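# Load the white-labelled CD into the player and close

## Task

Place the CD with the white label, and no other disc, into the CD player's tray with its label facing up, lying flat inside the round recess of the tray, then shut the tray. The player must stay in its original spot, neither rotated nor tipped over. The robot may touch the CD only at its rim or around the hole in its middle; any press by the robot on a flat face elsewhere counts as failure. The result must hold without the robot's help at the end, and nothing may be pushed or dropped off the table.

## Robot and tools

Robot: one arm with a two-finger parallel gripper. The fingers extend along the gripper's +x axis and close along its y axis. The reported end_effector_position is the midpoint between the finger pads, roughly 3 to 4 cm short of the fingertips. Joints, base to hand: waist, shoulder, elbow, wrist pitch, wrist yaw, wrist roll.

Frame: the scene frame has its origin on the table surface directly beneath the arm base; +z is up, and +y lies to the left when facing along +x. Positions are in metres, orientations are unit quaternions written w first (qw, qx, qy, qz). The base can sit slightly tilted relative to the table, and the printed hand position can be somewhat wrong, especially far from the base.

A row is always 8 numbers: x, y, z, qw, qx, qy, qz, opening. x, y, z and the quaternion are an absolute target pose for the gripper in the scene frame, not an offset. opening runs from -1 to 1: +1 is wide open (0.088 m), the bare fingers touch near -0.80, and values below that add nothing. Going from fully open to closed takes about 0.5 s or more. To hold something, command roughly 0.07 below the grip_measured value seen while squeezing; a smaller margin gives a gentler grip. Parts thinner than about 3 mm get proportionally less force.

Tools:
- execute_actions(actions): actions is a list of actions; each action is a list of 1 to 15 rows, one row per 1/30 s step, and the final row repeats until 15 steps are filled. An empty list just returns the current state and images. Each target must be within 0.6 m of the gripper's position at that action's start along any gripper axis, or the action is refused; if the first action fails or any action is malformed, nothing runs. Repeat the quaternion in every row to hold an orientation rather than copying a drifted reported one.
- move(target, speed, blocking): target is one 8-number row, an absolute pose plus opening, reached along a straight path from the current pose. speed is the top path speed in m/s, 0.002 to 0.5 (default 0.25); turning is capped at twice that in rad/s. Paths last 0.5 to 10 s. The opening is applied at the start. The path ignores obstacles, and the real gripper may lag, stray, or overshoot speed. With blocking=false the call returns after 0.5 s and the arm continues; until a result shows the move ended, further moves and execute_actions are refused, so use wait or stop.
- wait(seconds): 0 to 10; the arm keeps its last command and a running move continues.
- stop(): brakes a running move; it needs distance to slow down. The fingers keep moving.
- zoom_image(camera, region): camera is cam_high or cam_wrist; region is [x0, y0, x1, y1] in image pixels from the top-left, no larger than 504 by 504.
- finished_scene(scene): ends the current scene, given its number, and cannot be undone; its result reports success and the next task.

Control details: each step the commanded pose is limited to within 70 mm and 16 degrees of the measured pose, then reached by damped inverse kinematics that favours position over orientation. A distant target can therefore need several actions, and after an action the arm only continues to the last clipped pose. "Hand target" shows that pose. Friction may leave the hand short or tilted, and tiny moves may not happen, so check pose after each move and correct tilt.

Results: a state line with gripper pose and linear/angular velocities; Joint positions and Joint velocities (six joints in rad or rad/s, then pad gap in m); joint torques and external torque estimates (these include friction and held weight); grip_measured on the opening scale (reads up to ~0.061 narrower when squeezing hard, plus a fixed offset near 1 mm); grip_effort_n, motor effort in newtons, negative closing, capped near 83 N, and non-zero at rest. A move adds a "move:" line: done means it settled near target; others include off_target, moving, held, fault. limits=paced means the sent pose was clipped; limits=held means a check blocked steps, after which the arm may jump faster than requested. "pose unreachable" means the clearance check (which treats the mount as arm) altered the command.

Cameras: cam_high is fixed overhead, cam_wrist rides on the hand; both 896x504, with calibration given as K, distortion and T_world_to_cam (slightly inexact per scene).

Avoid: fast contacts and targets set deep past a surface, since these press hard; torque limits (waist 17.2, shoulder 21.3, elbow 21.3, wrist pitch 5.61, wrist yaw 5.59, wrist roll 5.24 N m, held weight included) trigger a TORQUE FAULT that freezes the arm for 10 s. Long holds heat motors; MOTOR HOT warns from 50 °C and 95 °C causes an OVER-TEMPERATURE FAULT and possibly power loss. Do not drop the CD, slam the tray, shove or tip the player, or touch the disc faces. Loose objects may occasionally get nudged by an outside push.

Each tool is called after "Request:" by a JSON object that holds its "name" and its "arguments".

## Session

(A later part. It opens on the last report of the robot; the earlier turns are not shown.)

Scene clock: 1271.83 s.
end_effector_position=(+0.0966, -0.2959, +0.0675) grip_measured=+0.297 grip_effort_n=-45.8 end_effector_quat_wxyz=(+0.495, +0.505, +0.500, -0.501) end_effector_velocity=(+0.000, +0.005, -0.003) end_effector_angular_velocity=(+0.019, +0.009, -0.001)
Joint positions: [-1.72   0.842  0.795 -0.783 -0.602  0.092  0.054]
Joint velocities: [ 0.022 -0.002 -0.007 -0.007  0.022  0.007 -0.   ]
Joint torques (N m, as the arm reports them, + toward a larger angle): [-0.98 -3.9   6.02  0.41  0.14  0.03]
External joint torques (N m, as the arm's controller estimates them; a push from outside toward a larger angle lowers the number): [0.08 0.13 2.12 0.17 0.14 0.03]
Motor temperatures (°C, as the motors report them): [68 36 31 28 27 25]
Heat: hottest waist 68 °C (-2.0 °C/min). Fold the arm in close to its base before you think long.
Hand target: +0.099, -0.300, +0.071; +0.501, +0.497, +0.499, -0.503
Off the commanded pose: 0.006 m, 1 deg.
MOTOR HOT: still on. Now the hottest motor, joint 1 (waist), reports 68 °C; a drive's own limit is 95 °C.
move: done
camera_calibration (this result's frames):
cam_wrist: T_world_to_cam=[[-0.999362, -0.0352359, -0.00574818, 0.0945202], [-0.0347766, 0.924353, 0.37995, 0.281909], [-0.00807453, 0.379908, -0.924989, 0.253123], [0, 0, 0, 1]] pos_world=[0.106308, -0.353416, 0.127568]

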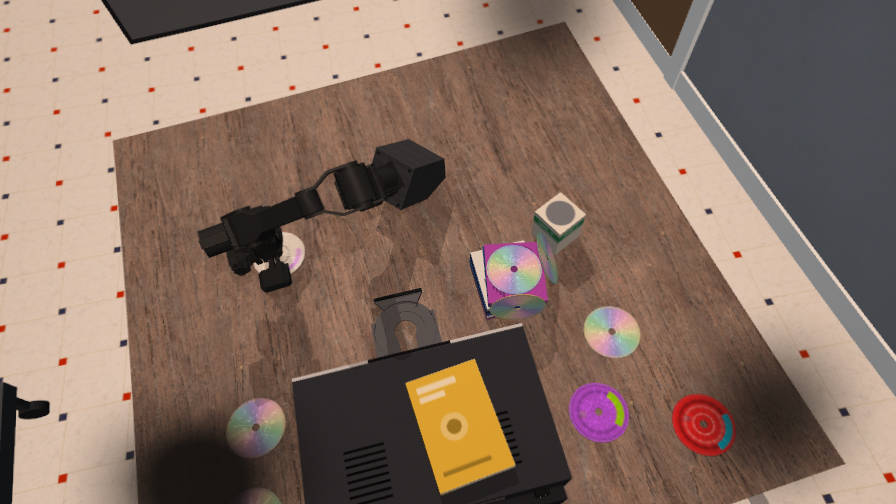

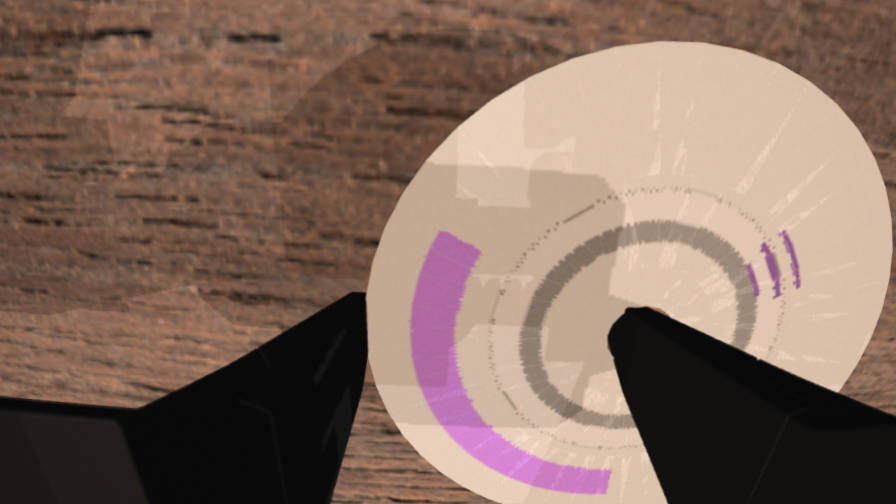

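Request:
{"name": "move", "arguments": {"target": [0.187,-0.2,0.07,0.7071,0,0.7071,0,0.288], "speed": 0.25}}

Request:
{"name": "move", "arguments": {"target": [0.19,0.0,0.075,0.7071,0,0.7071,0,0.288], "speed": 0.1}}

Request:
{"name": "move", "arguments": {"target": [0.205,0.02,0.15,0.7071,0,0.7071,0,0.288], "speed": 0.06}}

Scene clock: 1288.27 s.
end_effector_position=(+0.1894, -0.2043, +0.0733) grip_measured=+0.297 grip_effort_n=-45.8 end_effector_quat_wxyz=(+0.714, -0.001, +0.701, -0.009) end_effector_velocity=(-0.002, +0.001, -0.001) end_effector_angular_velocity=(-0.003, +0.015, -0.012)
Joint positions: [-0.552  0.539  0.647 -0.766  0.299 -0.699  0.054]
Joint velocities: [ 0.012  0.002 -0.002 -0.007  0.022  0.022  0.   ]
Joint torques (N m, as the arm reports them, + toward a larger angle): [ 0.56 -2.41  3.95  0.17  0.1  -0.08]
External joint torques (N m, as the arm's controller estimates them; a push from outside toward a larger angle lowers the number): [ 0.47  1.23 -0.67 -0.16  0.14 -0.09]
Motor temperatures (°C, as the motors report them): [58 35 32 28 27 25]
Heat: hottest waist 58 °C (-13.2 °C/min). Fold the arm in close to its base before you think long.
Hand target: +0.187, -0.201, +0.070; +0.708, -0.002, +0.706, -0.002
Off the commanded pose: 0.006 m, 1 deg.
MOTOR HOT: still on. Now the hottest motor, joint 1 (waist), reports 58 °C; a drive's own limit is 95 °C.
move: done
camera_calibration (this result's frames):
cam_wrist: T_world_to_cam=[[0.0345719, -0.99937, 0.00800575, -0.203326], [-0.934281, -0.0294738, 0.355318, 0.175529], [-0.354858, -0.0197636, -0.934711, 0.209168], [0, 0, 0, 1]] pos_world=[0.245248, -0.19389, 0.134771]

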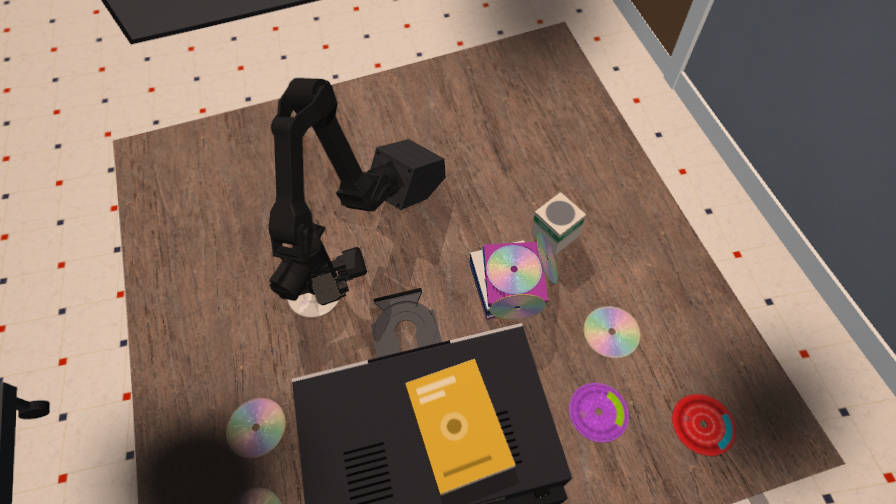

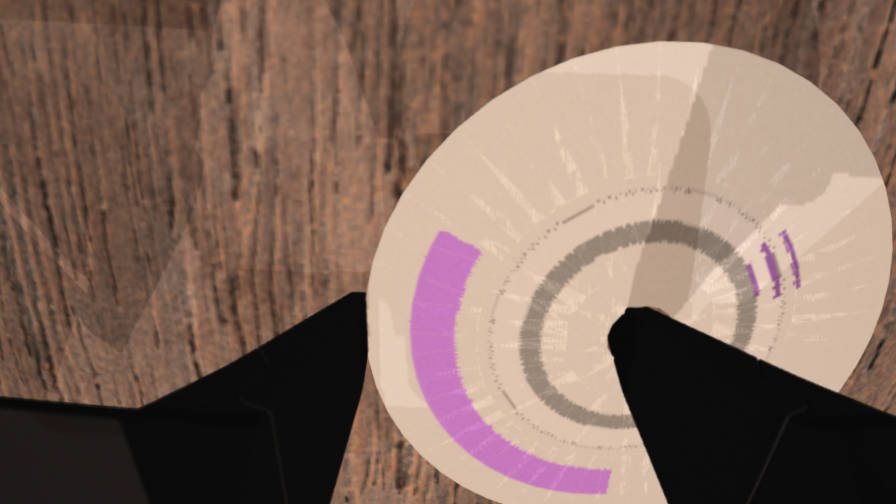

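Scene clock: 1290.70 s.
end_effector_position=(+0.1891, -0.0028, +0.0733) grip_measured=+0.297 grip_effort_n=-45.8 end_effector_quat_wxyz=(+0.710, -0.006, +0.704, -0.000) end_effector_velocity=(-0.003, +0.001, -0.001) end_effector_angular_velocity=(-0.004, +0.013, +0.012)
Joint positions: [ 0.764  1.306  0.494 -0.923  0.926  0.831  0.054]
Joint velocities: [ 0.002  0.012 -0.002 -0.007 -0.007  0.007 -0.   ]
Joint torques (N m, as the arm reports them, + toward a larger angle): [ 3.15 -0.2   4.89  0.38 -0.15  0.11]
External joint torques (N m, as the arm's controller estimates them; a push from outside toward a larger angle lowers the number): [ 0.52  1.1   1.8   0.2  -0.19  0.11]
Motor temperatures (°C, as the motors report them): [58 35 32 28 27 25]
Heat: hottest waist 58 °C (-13.1 °C/min). Fold the arm in close to its base before you think long.
Hand target: +0.192, -0.000, +0.075; +0.711, +0.000, +0.703, +0.001
Off the commanded pose: 0.003 m, 1 deg.
MOTOR HOT: still on. Now the hottest motor, joint 1 (waist), reports 58 °C; a drive's own limit is 95 °C.
move: done
camera_calibration (this result's frames):
cam_wrist: T_world_to_cam=[[0.053592, -0.99856, 0.00256847, -0.00515727], [-0.929719, -0.0489585, 0.365002, 0.179568], [-0.36435, -0.0219491, -0.931003, 0.214492], [0, 0, 0, 1]] pos_world=[0.245374, 0.00834943, 0.134164]

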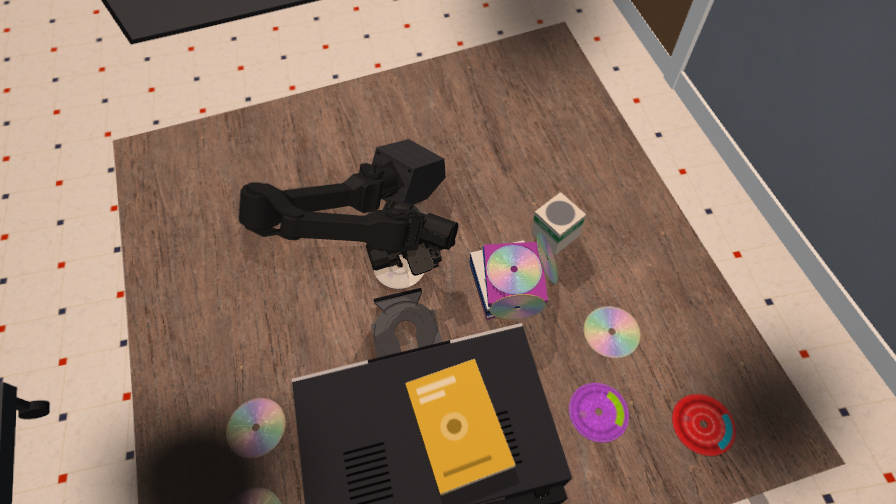

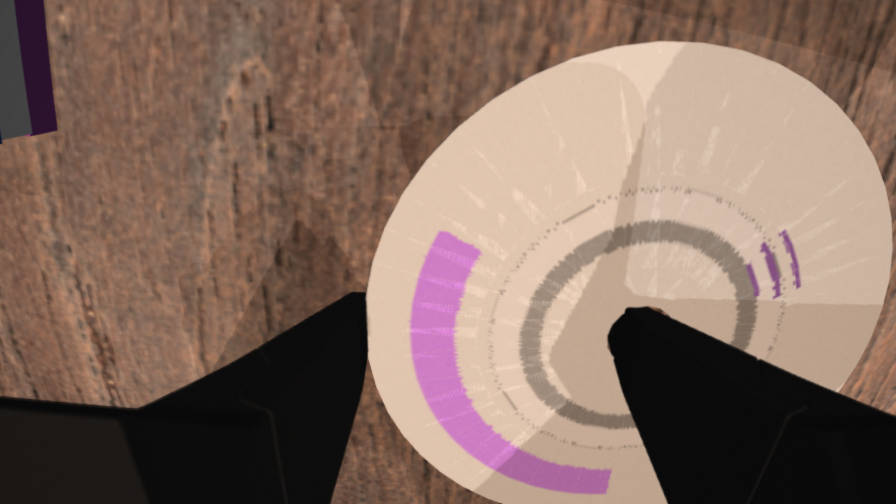

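Scene clock: 1292.40 s.
end_effector_position=(+0.2041, +0.0184, +0.1475) grip_measured=+0.297 grip_effort_n=-45.8 end_effector_quat_wxyz=(+0.708, -0.002, +0.706, -0.000) end_effector_velocity=(+0.000, -0.003, +0.001) end_effector_angular_velocity=(-0.015, -0.005, +0.010)
Joint positions: [ 1.079  1.505  0.794 -1.378  0.812  1.295  0.054]
Joint velocities: [ 0.002  0.002  0.002 -0.022  0.007  0.007 -0.   ]
Joint torques (N m, as the arm reports them, + toward a larger angle): [ 3.89 -0.18  5.87 -0.06 -0.16  0.12]
External joint torques (N m, as the arm's controller estimates them; a push from outside toward a larger angle lowers the number): [ 0.54  0.9   2.06 -0.25 -0.23  0.12]
Motor temperatures (°C, as the motors report them): [57 35 32 28 27 25]
Heat: hottest waist 57 °C (-14.2 °C/min). Fold the arm in close to its base before you think long.
Hand target: +0.205, +0.020, +0.150; +0.708, +0.001, +0.706, +0.001
Off the commanded pose: 0.003 m, 0 deg.
MOTOR HOT: still on. Now the hottest motor, joint 1 (waist), reports 57 °C; a drive's own limit is 95 °C.
move: done
camera_calibration (this result's frames):
cam_wrist: T_world_to_cam=[[0.0494105, -0.998776, -0.00218056, 0.0165582], [-0.928361, -0.046732, 0.368731, 0.166657], [-0.368382, -0.0161949, -0.929534, 0.29012], [0, 0, 0, 1]] pos_world=[0.260774, 0.0290246, 0.208261]

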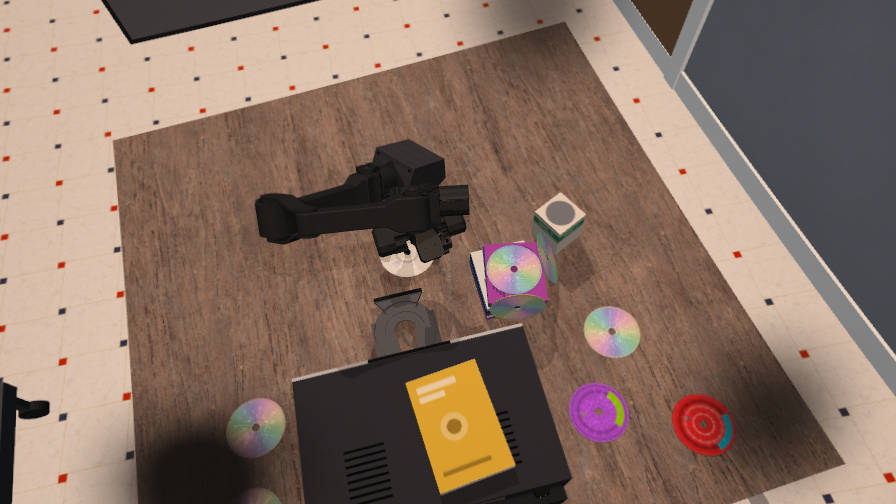

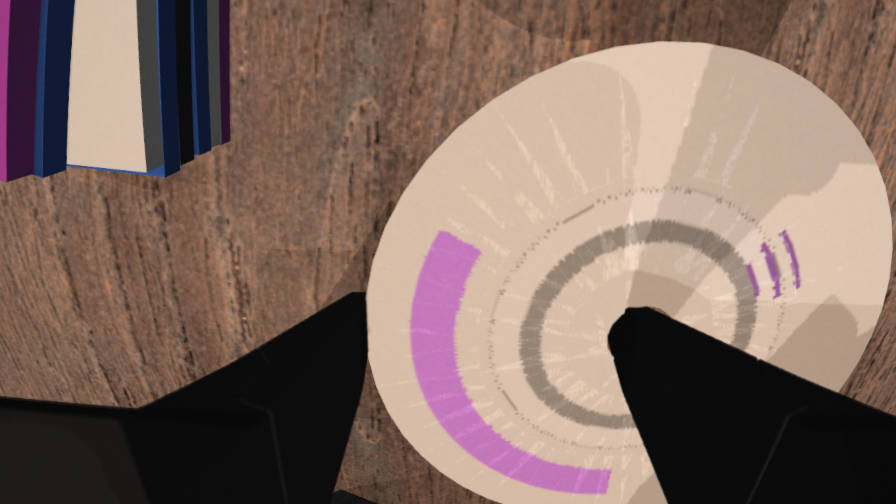

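Request:
{"name": "move", "arguments": {"target": [0.212,0.02,0.194,0.743,-0.131,0.646,0.114,0.288], "speed": 0.1}}

Request:
{"name": "move", "arguments": {"target": [0.30,-0.02,0.198,0.6973,-0.2511,0.6062,0.2888,0.288], "speed": 0.08}}

Scene clock: 1304.00 s.
end_effector_position=(+0.2094, +0.0192, +0.1906) grip_measured=+0.297 grip_effort_n=-45.8 end_effector_quat_wxyz=(+0.740, -0.130, +0.650, +0.115) end_effector_velocity=(-0.001, -0.001, -0.000) end_effector_angular_velocity=(-0.007, +0.009, +0.011)
Joint positions: [ 1.273  1.55   0.896 -1.571  0.829  1.159  0.054]
Joint velocities: [-0.002  0.002  0.002 -0.007 -0.007 -0.007  0.   ]
Joint torques (N m, as the arm reports them, + toward a larger angle): [ 3.68 -0.01  6.24  0.04  0.28 -0.04]
External joint torques (N m, as the arm's controller estimates them; a push from outside toward a larger angle lowers the number): [ 0.4   0.51  2.14 -0.21  0.14 -0.04]
Motor temperatures (°C, as the motors report them): [55 33 33 28 27 25]
Heat: hottest waist 55 °C (-15.1 °C/min). Fold the arm in close to its base before you think long.
Hand target: +0.212, +0.020, +0.194; +0.744, -0.128, +0.645, +0.117
Off the commanded pose: 0.004 m, 1 deg.
MOTOR HOT: still on. Now the hottest motor, joint 1 (waist), reports 55 °C; a drive's own limit is 95 °C.
joint sent to its limit — the command would take joint 4 (wrist pitch) past its lower limit, so that joint was sent only as far as its limit.
move: done
camera_calibration (this result's frames):
cam_wrist: T_world_to_cam=[[0.382603, -0.922898, 0.0432954, -0.0626792], [-0.896881, -0.359749, 0.257264, 0.176405], [-0.221853, -0.137261, -0.965371, 0.31055], [0, 0, 0, 1]] pos_world=[0.251092, 0.0482415, 0.257127]

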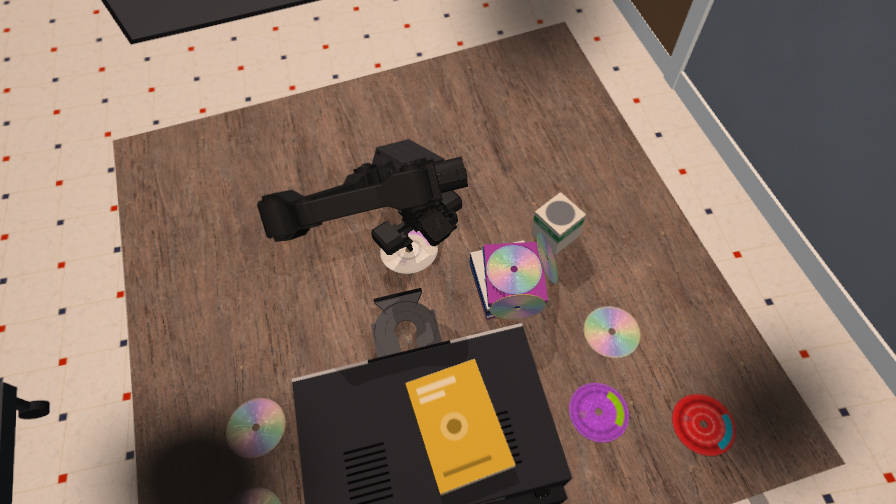

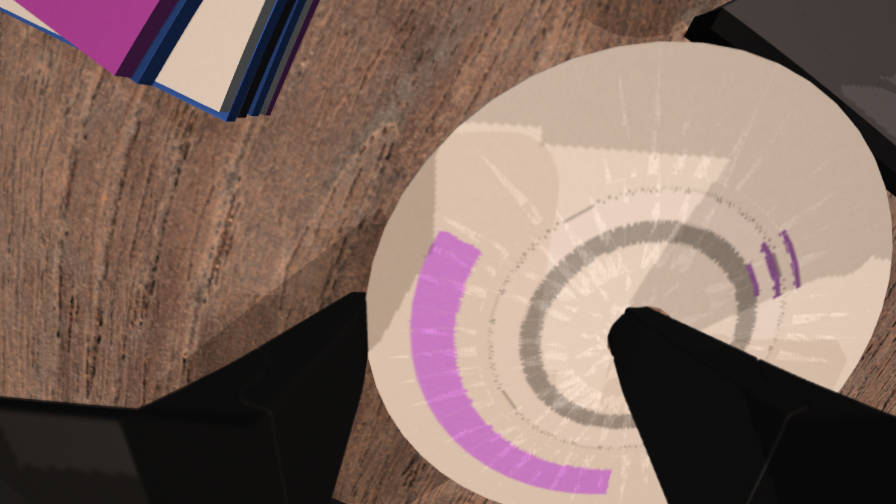

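Scene clock: 1307.07 s.
end_effector_position=(+0.2966, -0.0196, +0.1961) grip_measured=+0.297 grip_effort_n=-45.8 end_effector_quat_wxyz=(+0.692, -0.257, +0.609, +0.289) end_effector_velocity=(+0.000, -0.003, -0.002) end_effector_angular_velocity=(-0.012, +0.000, +0.008)
Joint positions: [ 0.95   1.421  1.16  -1.505  0.899  0.18   0.054]
Joint velocities: [-0.007 -0.002 -0.002 -0.007  0.007 -0.007 -0.   ]
Joint torques (N m, as the arm reports them, + toward a larger angle): [ 3.59 -0.84  5.23  0.57  0.02 -0.08]
External joint torques (N m, as the arm's controller estimates them; a push from outside toward a larger angle lowers the number): [-0.21  0.32  1.67  0.18  0.   -0.09]
Motor temperatures (°C, as the motors report them): [54 33 33 28 27 25]
Heat: hottest waist 54 °C (-16.2 °C/min). Fold the arm in close to its base before you think long.
Hand target: +0.300, -0.021, +0.198; +0.696, -0.252, +0.607, +0.287
Off the commanded pose: 0.004 m, 1 deg.
MOTOR HOT: still on. Now the hottest motor, joint 1 (waist), reports 54 °C; a drive's own limit is 95 °C.
move: done
camera_calibration (this result's frames):
cam_wrist: T_world_to_cam=[[0.745471, -0.666528, 0.00372987, -0.226862], [-0.645635, -0.720691, 0.252508, 0.158541], [-0.165615, -0.190645, -0.967588, 0.312603], [0, 0, 0, 1]] pos_world=[0.32325, 0.022646, 0.263284]

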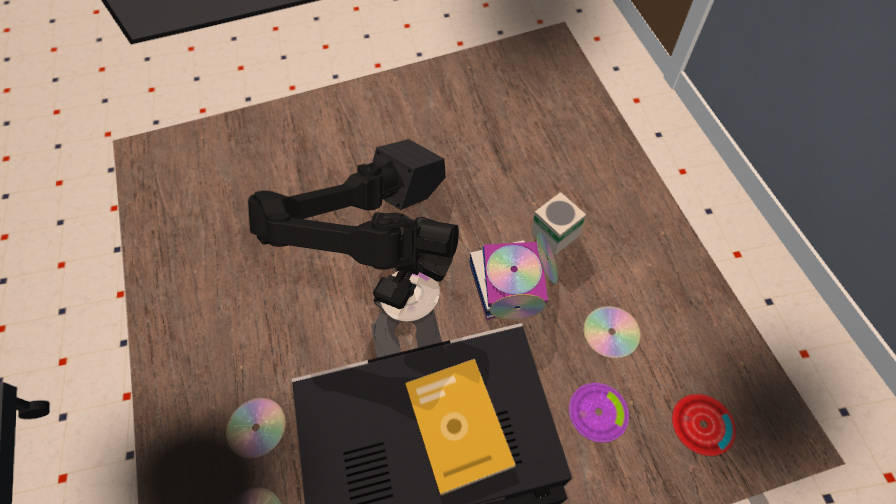

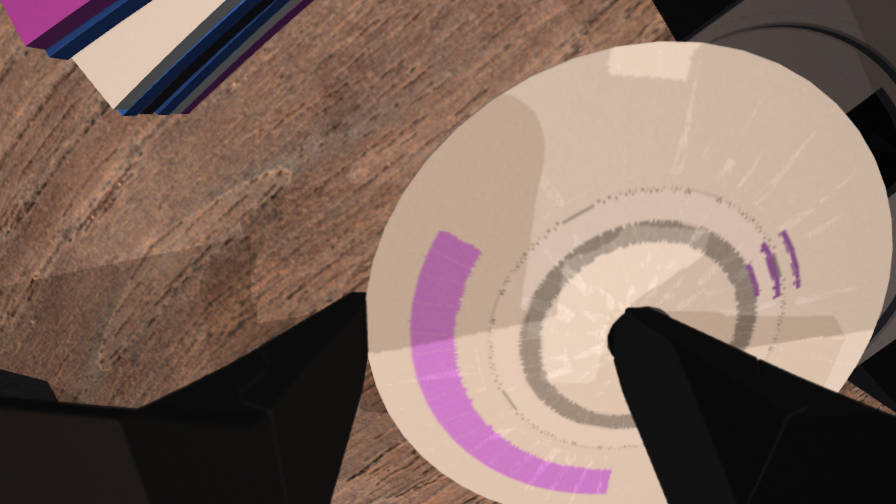

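Request:
{"name": "move", "arguments": {"target": [0.343,-0.04,0.186,0.6601,-0.2534,0.6601,0.2534,0.288], "speed": 0.05}}

Request:
{"name": "zoom_image", "arguments": {"camera": "cam_high", "region": [340,270,480,380]}}

Scene clock: 1313.63 s.
end_effector_position=(+0.3402, -0.0395, +0.1852) grip_measured=+0.297 grip_effort_n=-46.3 end_effector_quat_wxyz=(+0.662, -0.251, +0.658, +0.257) end_effector_velocity=(-0.003, -0.002, -0.002) end_effector_angular_velocity=(-0.011, +0.021, +0.024)
Joint positions: [ 0.779  1.541  1.375 -1.571  0.908  0.114  0.054]
Joint velocities: [-0.007  0.007  0.002 -0.022 -0.007 -0.007  0.   ]
Joint torques (N m, as the arm reports them, + toward a larger angle): [ 4.44 -1.25  5.26  0.02  0.13 -0.07]
External joint torques (N m, as the arm's controller estimates them; a push from outside toward a larger angle lowers the number): [-0.14  1.09  1.99 -0.19  0.14 -0.07]
Motor temperatures (°C, as the motors report them): [53 32 33 28 27 25]
Heat: hottest waist 53 °C (-17.0 °C/min). Fold the arm in close to its base before you think long.
Hand target: +0.343, -0.040, +0.186; +0.663, -0.252, +0.657, +0.255
Off the commanded pose: 0.003 m, 1 deg.
MOTOR HOT: still on. Now the hottest motor, joint 1 (waist), reports 53 °C; a drive's own limit is 95 °C.
joint sent to its limit — the command would take joint 4 (wrist pitch) past its lower limit, so that joint was sent only as far as its limit.
move: done
camera_calibration (this result's frames):
cam_wrist: T_world_to_cam=[[0.703442, -0.710664, -0.0111763, -0.257309], [-0.659384, -0.658391, 0.362952, 0.161813], [-0.265295, -0.247946, -0.931741, 0.330492], [0, 0, 0, 1]] pos_world=[0.375377, 0.00562034, 0.246327]

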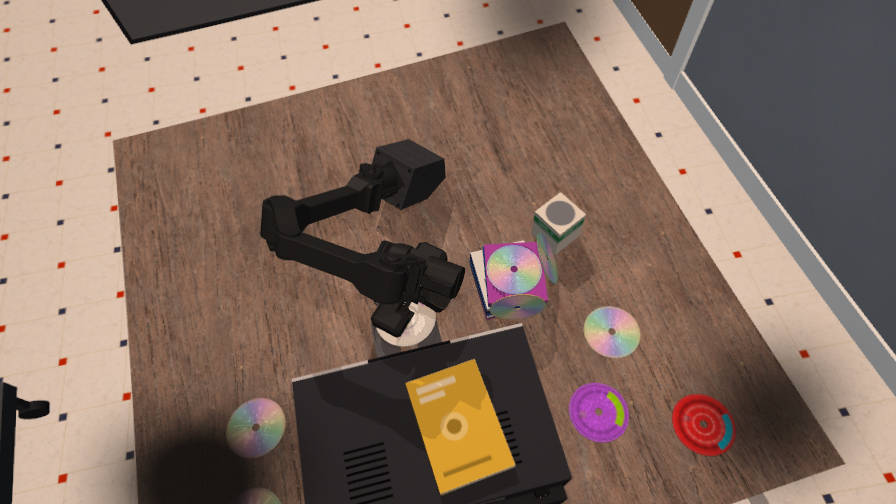

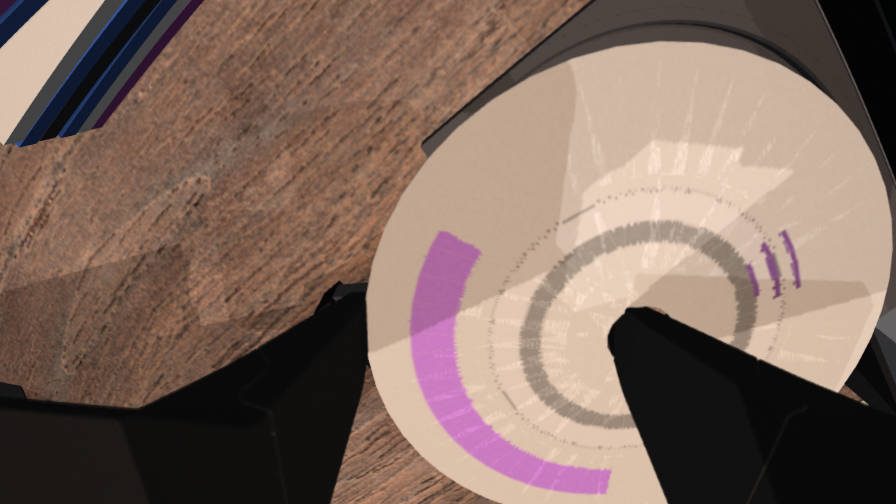

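Region (340, 270, 480, 380) of cam_high's 896x504 image, scaled by 3.600, with more detail than that image has; it fills the top 396 rows of this view, and the rest is white.

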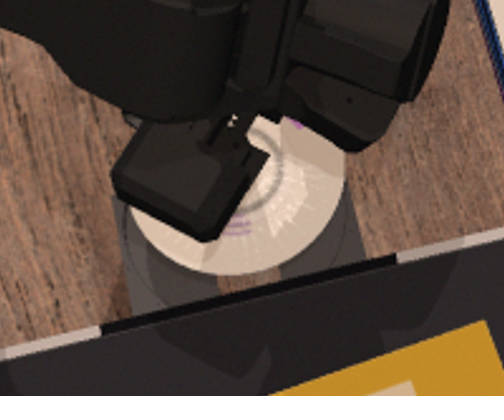

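Request:
{"name": "execute_actions", "arguments": {"actions": [[[0.347,-0.041,0.182,0.6601,-0.2534,0.6601,0.2534,0.288]],[[0.350,-0.042,0.178,0.6601,-0.2534,0.6601,0.2534,0.288]],[[0.350,-0.042,0.174,0.6601,-0.2534,0.6601,0.2534,0.288]]]}}

Request:
{"name": "zoom_image", "arguments": {"camera": "cam_high", "region": [340,270,480,380]}}

Scene clock: 1321.00 s.
end_effector_position=(+0.3504, -0.0413, +0.1751) grip_measured=+0.297 grip_effort_n=-45.8 end_effector_quat_wxyz=(+0.661, -0.250, +0.661, +0.254) end_effector_velocity=(-0.003, -0.001, -0.001) end_effector_angular_velocity=(-0.001, +0.012, +0.016)
Joint positions: [ 0.727  1.553  1.388 -1.517  0.914  0.044  0.054]
Joint velocities: [-0.002 -0.002 -0.007 -0.007 -0.007 -0.007 -0.   ]
Joint torques (N m, as the arm reports them, + toward a larger angle): [ 4.61 -2.15  2.89  0.39  0.13 -0.03]
External joint torques (N m, as the arm's controller estimates them; a push from outside toward a larger angle lowers the number): [-0.11  0.53 -0.35  0.2   0.14 -0.02]
External joint torques at the end of the 1st action: [ 0.02  1.48  1.78  0.18  0.14 -0.11]
External joint torques at the end of the 2nd action: [-0.25  1.25  1.59  0.17  0.15 -0.09]
Motor temperatures (°C, as the motors report them): [53 32 33 28 27 25]
Heat: hottest waist 53 °C (-17.2 °C/min). Fold the arm in close to its base before you think long.
Hand target: +0.350, -0.042, +0.174; +0.660, -0.253, +0.660, +0.253
Off the commanded pose: 0.001 m, 0 deg.
MOTOR HOT: still on. Now the hottest motor, joint 1 (waist), reports 53 °C; a drive's own limit is 95 °C.
camera_calibration (this result's frames):
cam_wrist: T_world_to_cam=[[0.699896, -0.714149, -0.0117325, -0.264693], [-0.660552, -0.653442, 0.36971, 0.170441], [-0.271694, -0.251008, -0.929073, 0.324997], [0, 0, 0, 1]] pos_world=[0.386143, 0.00392033, 0.235827]

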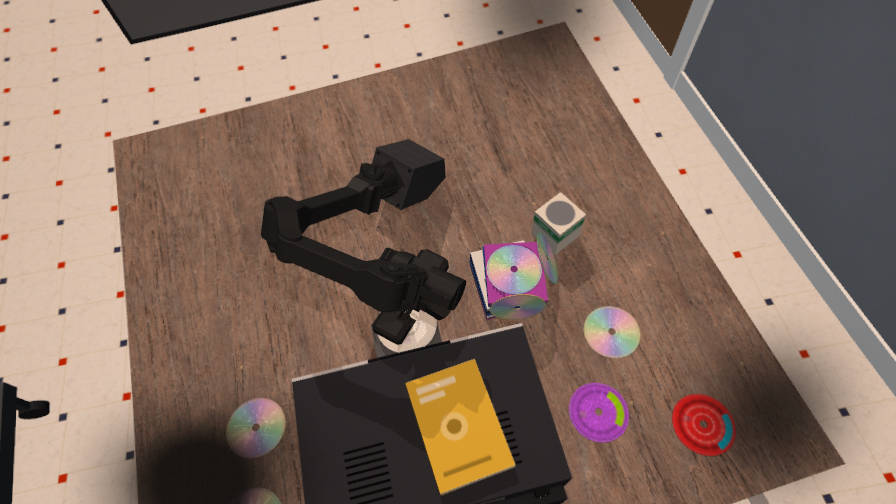

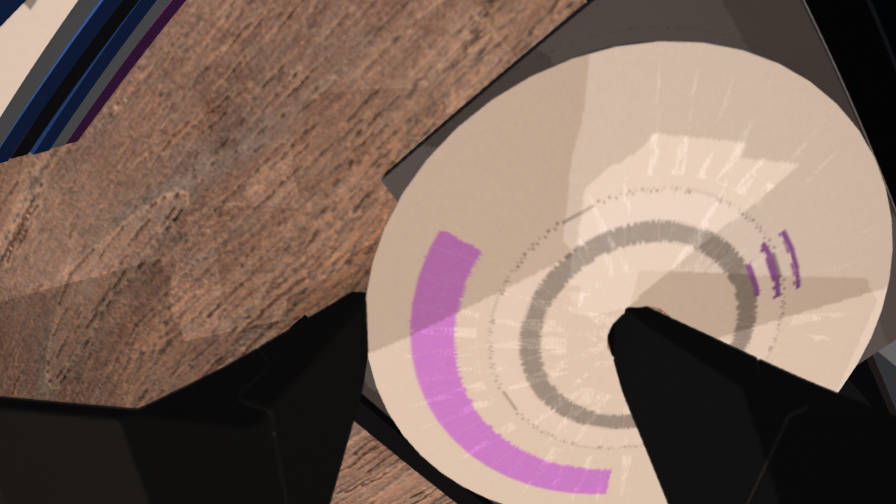

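Region (340, 270, 480, 380) of cam_high's 896x504 image, scaled by 3.600, with more detail than that image has; it fills the top 396 rows of this view, and the rest is white.

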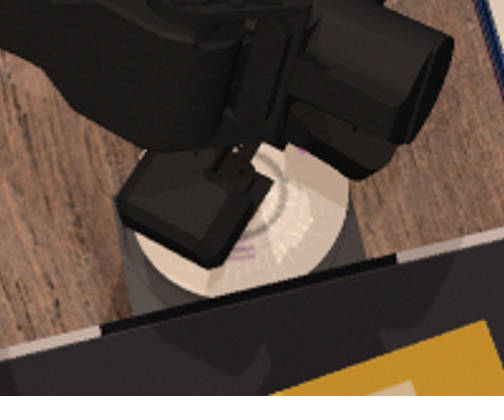

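Request:
{"name": "execute_actions", "arguments": {"actions": [[[0.350,-0.0465,0.173,0.6601,-0.2534,0.6601,0.2534,0.288]],[[0.350,-0.0465,0.170,0.6601,-0.2534,0.6601,0.2534,0.288]],[[0.350,-0.0465,0.167,0.6601,-0.2534,0.6601,0.2534,0.288]]]}}

Request:
{"name": "zoom_image", "arguments": {"camera": "cam_high", "region": [340,270,480,380]}}

Scene clock: 1328.07 s.
end_effector_position=(+0.3509, -0.0448, +0.1678) grip_measured=+0.297 grip_effort_n=-46.3 end_effector_quat_wxyz=(+0.660, -0.251, +0.661, +0.255) end_effector_velocity=(-0.002, -0.002, +0.000) end_effector_angular_velocity=(+0.003, +0.008, +0.008)
Joint positions: [ 0.697  1.536  1.364 -1.475  0.917 -0.005  0.054]
Joint velocities: [-0.002 -0.007 -0.002 -0.007 -0.007 -0.007  0.   ]
Joint torques (N m, as the arm reports them, + toward a larger angle): [ 4.56 -2.83  2.68  0.4   0.13 -0.1 ]
External joint torques (N m, as the arm's controller estimates them; a push from outside toward a larger angle lowers the number): [-0.11  0.   -0.62  0.22  0.14 -0.1 ]
External joint torques at the end of the 1st action: [-0.14  0.03 -0.61  0.22  0.14 -0.14]
External joint torques at the end of the 2nd action: [-0.21 -0.07 -0.55  0.16  0.15 -0.08]
Motor temperatures (°C, as the motors report them): [53 32 32 28 27 25]
Heat: hottest waist 53 °C (-18.0 °C/min). Fold the arm in close to its base before you think long.
Hand target: +0.350, -0.046, +0.167; +0.660, -0.253, +0.660, +0.253
Off the commanded pose: 0.002 m, 0 deg.
MOTOR HOT: still on. Now the hottest motor, joint 1 (waist), reports 53 °C; a drive's own limit is 95 °C.
camera_calibration (this result's frames):
cam_wrist: T_world_to_cam=[[0.701942, -0.712135, -0.0118544, -0.268189], [-0.658222, -0.654979, 0.371142, 0.170049], [-0.272068, -0.252718, -0.9285, 0.317375], [0, 0, 0, 1]] pos_world=[0.386531, 0.000597899, 0.228392]

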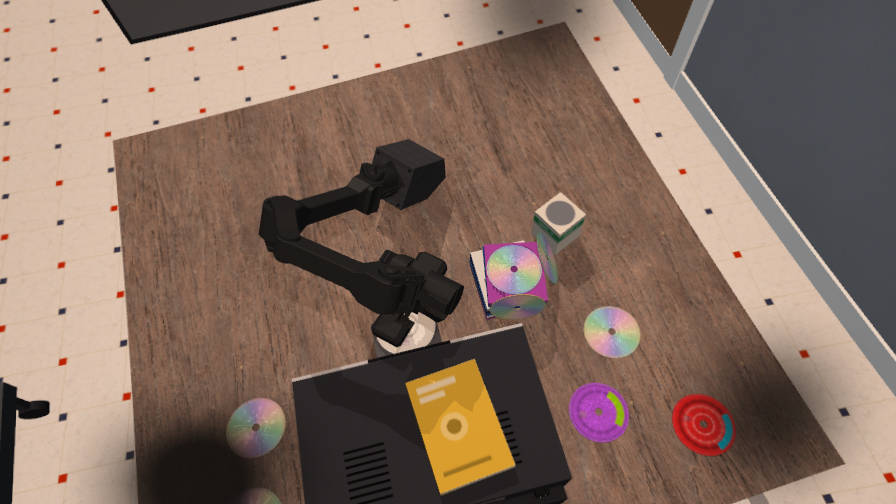

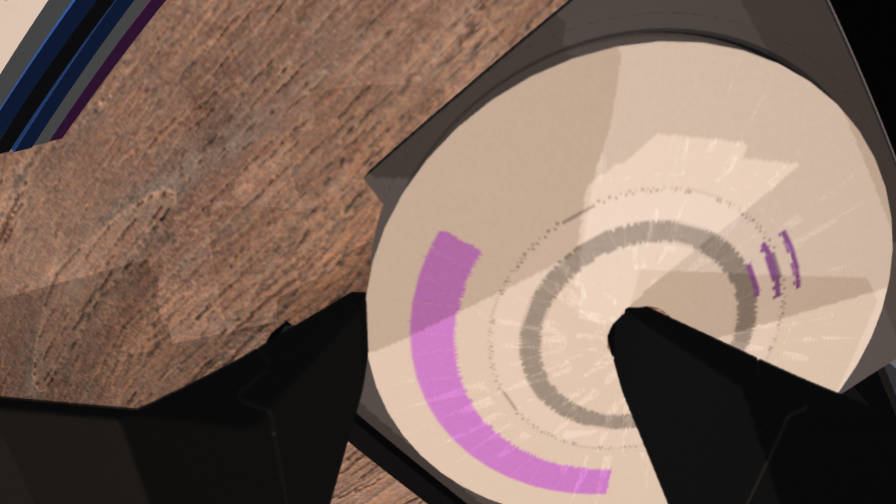

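Region (340, 270, 480, 380) of cam_high's 896x504 image, scaled by 3.600, with more detail than that image has; it fills the top 396 rows of this view, and the rest is white.

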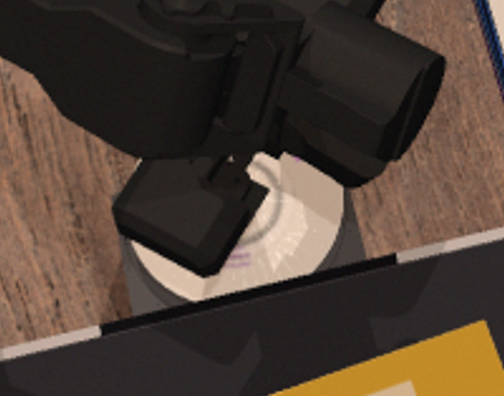

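Request:
{"name": "execute_actions", "arguments": {"actions": [[[0.354,-0.0455,0.167,0.6665,-0.236,0.6665,0.236,0.288]],[[0.357,-0.044,0.166,0.6725,-0.2185,0.6725,0.2185,0.288]],[[0.356,-0.044,0.163,0.6725,-0.2185,0.6725,0.2185,0.288]]]}}

Request:
{"name": "zoom_image", "arguments": {"camera": "cam_high", "region": [340,270,480,380]}}

Scene clock: 1334.97 s.
end_effector_position=(+0.3561, -0.0434, +0.1640) grip_measured=+0.297 grip_effort_n=-45.8 end_effector_quat_wxyz=(+0.673, -0.215, +0.673, +0.220) end_effector_velocity=(-0.005, -0.001, -0.001) end_effector_angular_velocity=(+0.007, +0.026, +0.023)
Joint positions: [ 0.68   1.547  1.372 -1.448  0.918  0.072  0.054]
Joint velocities: [-0.002 -0.002 -0.002 -0.022 -0.022 -0.007  0.   ]
Joint torques (N m, as the arm reports them, + toward a larger angle): [ 4.63 -2.39  3.2   0.39  0.13 -0.06]
External joint torques (N m, as the arm's controller estimates them; a push from outside toward a larger angle lowers the number): [-0.14  0.53 -0.05  0.2   0.15 -0.06]
External joint torques at the end of the 1st action: [-0.13  1.23  1.62  0.14  0.15  0.14]
External joint torques at the end of the 2nd action: [-0.12  1.37  1.8   0.18  0.14  0.09]
Motor temperatures (°C, as the motors report them): [52 32 32 28 27 25]
Heat: hottest waist 52 °C (-13.2 °C/min). Fold the arm in close to its base before you think long.
Hand target: +0.356, -0.044, +0.163; +0.672, -0.218, +0.673, +0.218
Off the commanded pose: 0.001 m, 0 deg.
MOTOR HOT: still on. Now the hottest motor, joint 1 (waist), reports 52 °C; a drive's own limit is 95 °C.
camera_calibration (this result's frames):
cam_wrist: T_world_to_cam=[[0.62205, -0.782887, -0.0119111, -0.245537], [-0.724513, -0.581303, 0.370362, 0.20277], [-0.296876, -0.221754, -0.928811, 0.325876], [0, 0, 0, 1]] pos_world=[0.39639, -0.00209271, 0.224654]

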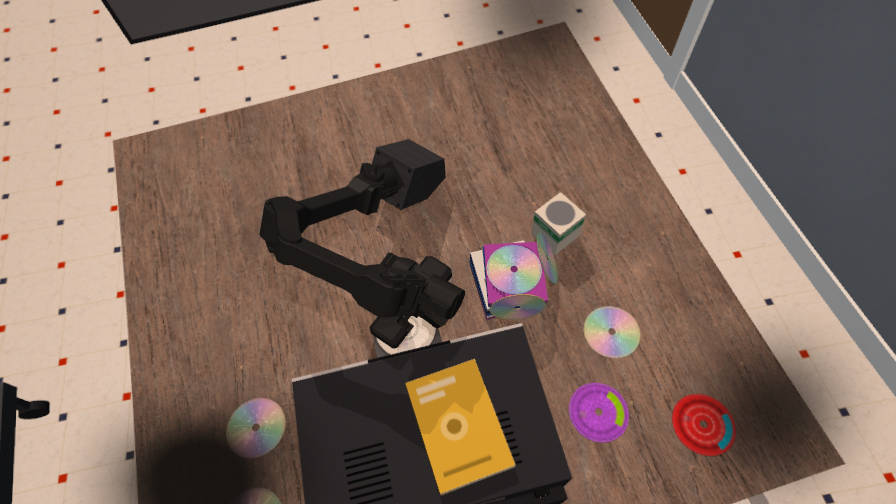

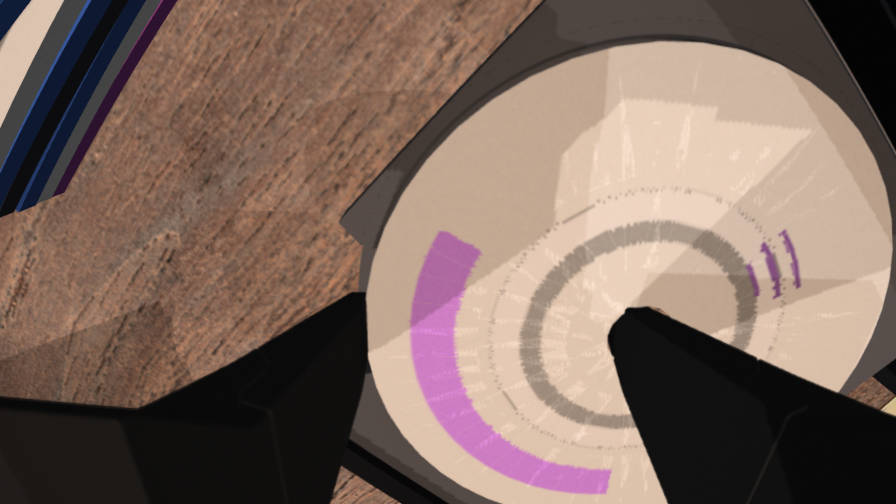

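Region (340, 270, 480, 380) of cam_high's 896x504 image, scaled by 3.600, with more detail than that image has; it fills the top 396 rows of this view, and the rest is white.

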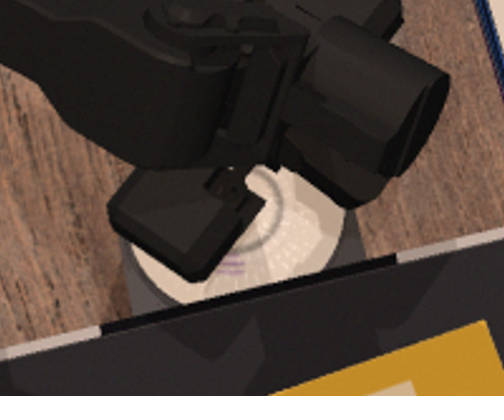

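Request:
{"name": "execute_actions", "arguments": {"actions": [[[0.3562,-0.0445,0.1605,0.6725,-0.2185,0.6725,0.2185,0.288]],[[0.3562,-0.0445,0.1585,0.6725,-0.2185,0.6725,0.2185,0.288]]]}}

Scene clock: 1339.97 s.
end_effector_position=(+0.3571, -0.0428, +0.1591) grip_measured=+0.297 grip_effort_n=-45.8 end_effector_quat_wxyz=(+0.672, -0.216, +0.673, +0.220) end_effector_velocity=(-0.001, -0.002, -0.001) end_effector_angular_velocity=(-0.010, +0.000, +0.012)
Joint positions: [ 0.665  1.546  1.361 -1.419  0.919  0.047  0.054]
Joint velocities: [-0.002 -0.002 -0.002 -0.007  0.007 -0.007 -0.   ]
Joint torques (N m, as the arm reports them, + toward a larger angle): [ 4.66 -3.07  2.79  0.37  0.14 -0.09]
External joint torques (N m, as the arm's controller estimates them; a push from outside toward a larger angle lowers the number): [-0.12  0.04 -0.57  0.17  0.14 -0.09]
External joint torques at the end of the 1st action: [-0.16  0.24 -0.65  0.14  0.14 -0.06]
Motor temperatures (°C, as the motors report them): [52 31 32 28 27 25]
Heat: hottest waist 52 °C (-10.1 °C/min). Fold the arm in close to its base before you think long.
Hand target: +0.356, -0.045, +0.158; +0.672, -0.219, +0.673, +0.218
Off the commanded pose: 0.002 m, 0 deg.
MOTOR HOT: still on. Now the hottest motor, joint 1 (waist), reports 52 °C; a drive's own limit is 95 °C.
camera_calibration (this result's frames):
cam_wrist: T_world_to_cam=[[0.623591, -0.781662, -0.0117772, -0.246302], [-0.722969, -0.582368, 0.371703, 0.204752], [-0.297405, -0.223276, -0.928277, 0.321782], [0, 0, 0, 1]] pos_world=[0.397321, -0.00143791, 0.219695]

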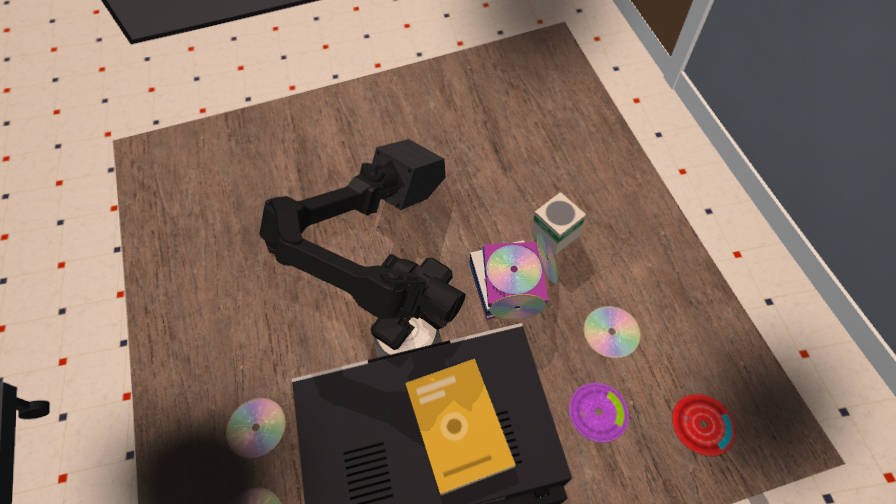

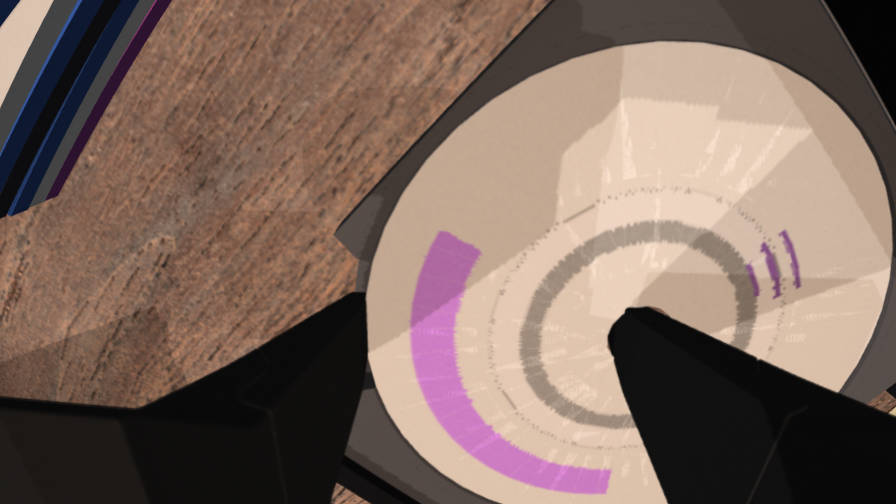

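Request:
{"name": "execute_actions", "arguments": {"actions": [[[0.3555,-0.045,0.157,0.6725,-0.2185,0.6725,0.2185,0.288]],[[0.3555,-0.045,0.157,0.6725,-0.2185,0.6725,0.2185,0.33]],[[0.3555,-0.045,0.157,0.6725,-0.2185,0.6725,0.2185,0.355]],[[0.357,-0.043,0.162,0.6725,-0.2185,0.6725,0.2185,0.355]]]}}

Scene clock: 1347.97 s.
end_effector_position=(+0.3546, -0.0437, +0.1601) grip_measured=+0.352 grip_effort_n=16.5 end_effector_quat_wxyz=(+0.670, -0.218, +0.675, +0.220) end_effector_velocity=(-0.001, -0.001, +0.000) end_effector_angular_velocity=(+0.004, +0.007, +0.008)
Joint positions: [ 0.67   1.544  1.358 -1.435  0.919  0.06   0.056]
Joint velocities: [-0.002 -0.002  0.002 -0.007 -0.007 -0.007 -0.   ]
Joint torques (N m, as the arm reports them, + toward a larger angle): [ 5.12 -1.71  5.02  0.04  0.1   0.11]
External joint torques (N m, as the arm's controller estimates them; a push from outside toward a larger angle lowers the number): [ 0.38  1.37  1.66 -0.15  0.1   0.11]
External joint torques at the end of the 1st action: [-0.17 -0.11 -0.58  0.17  0.15 -0.08]
External joint torques at the end of the 2nd action: [-0.16 -0.12 -0.53  0.19  0.15 -0.08]
External joint torques at the end of the 3rd action: [-0.14  0.04 -0.62  0.18  0.13 -0.08]
Motor temperatures (°C, as the motors report them): [52 32 32 28 27 25]
Heat: hottest waist 52 °C (-6.1 °C/min). Fold the arm in close to its base before you think long.
Hand target: +0.357, -0.043, +0.162; +0.673, -0.218, +0.672, +0.219
Off the commanded pose: 0.003 m, 0 deg.
MOTOR HOT: still on. Now the hottest motor, joint 1 (waist), reports 52 °C; a drive's own limit is 95 °C.
camera_calibration (this result's frames):
cam_wrist: T_world_to_cam=[[0.625383, -0.780238, -0.0111399, -0.246125], [-0.720221, -0.582654, 0.376557, 0.200332], [-0.300295, -0.227469, -0.926326, 0.322358], [0, 0, 0, 1]] pos_world=[0.395009, -0.0019851, 0.220431]

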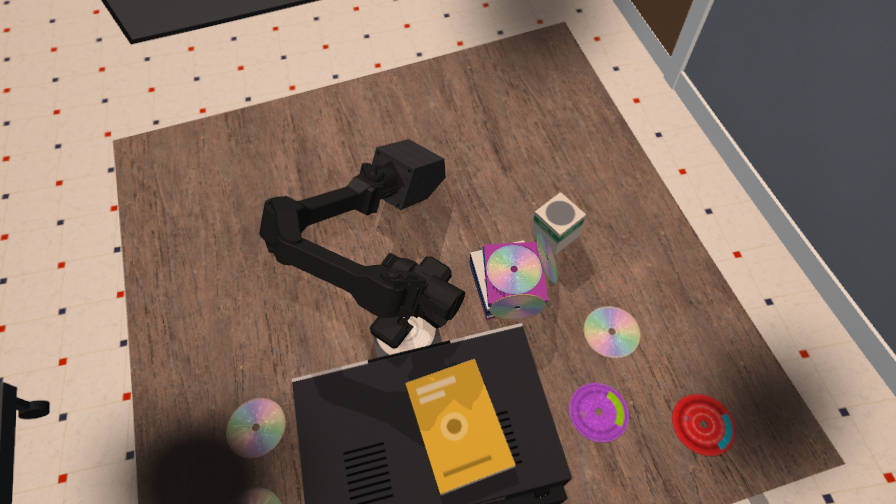

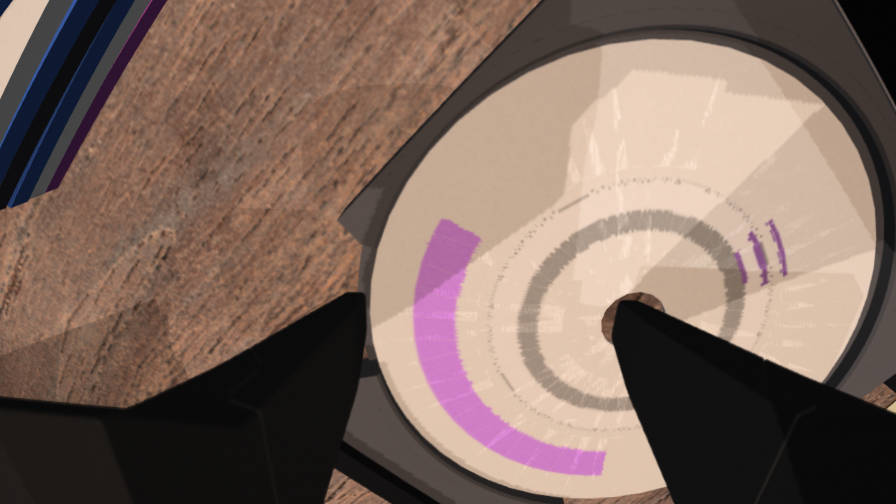

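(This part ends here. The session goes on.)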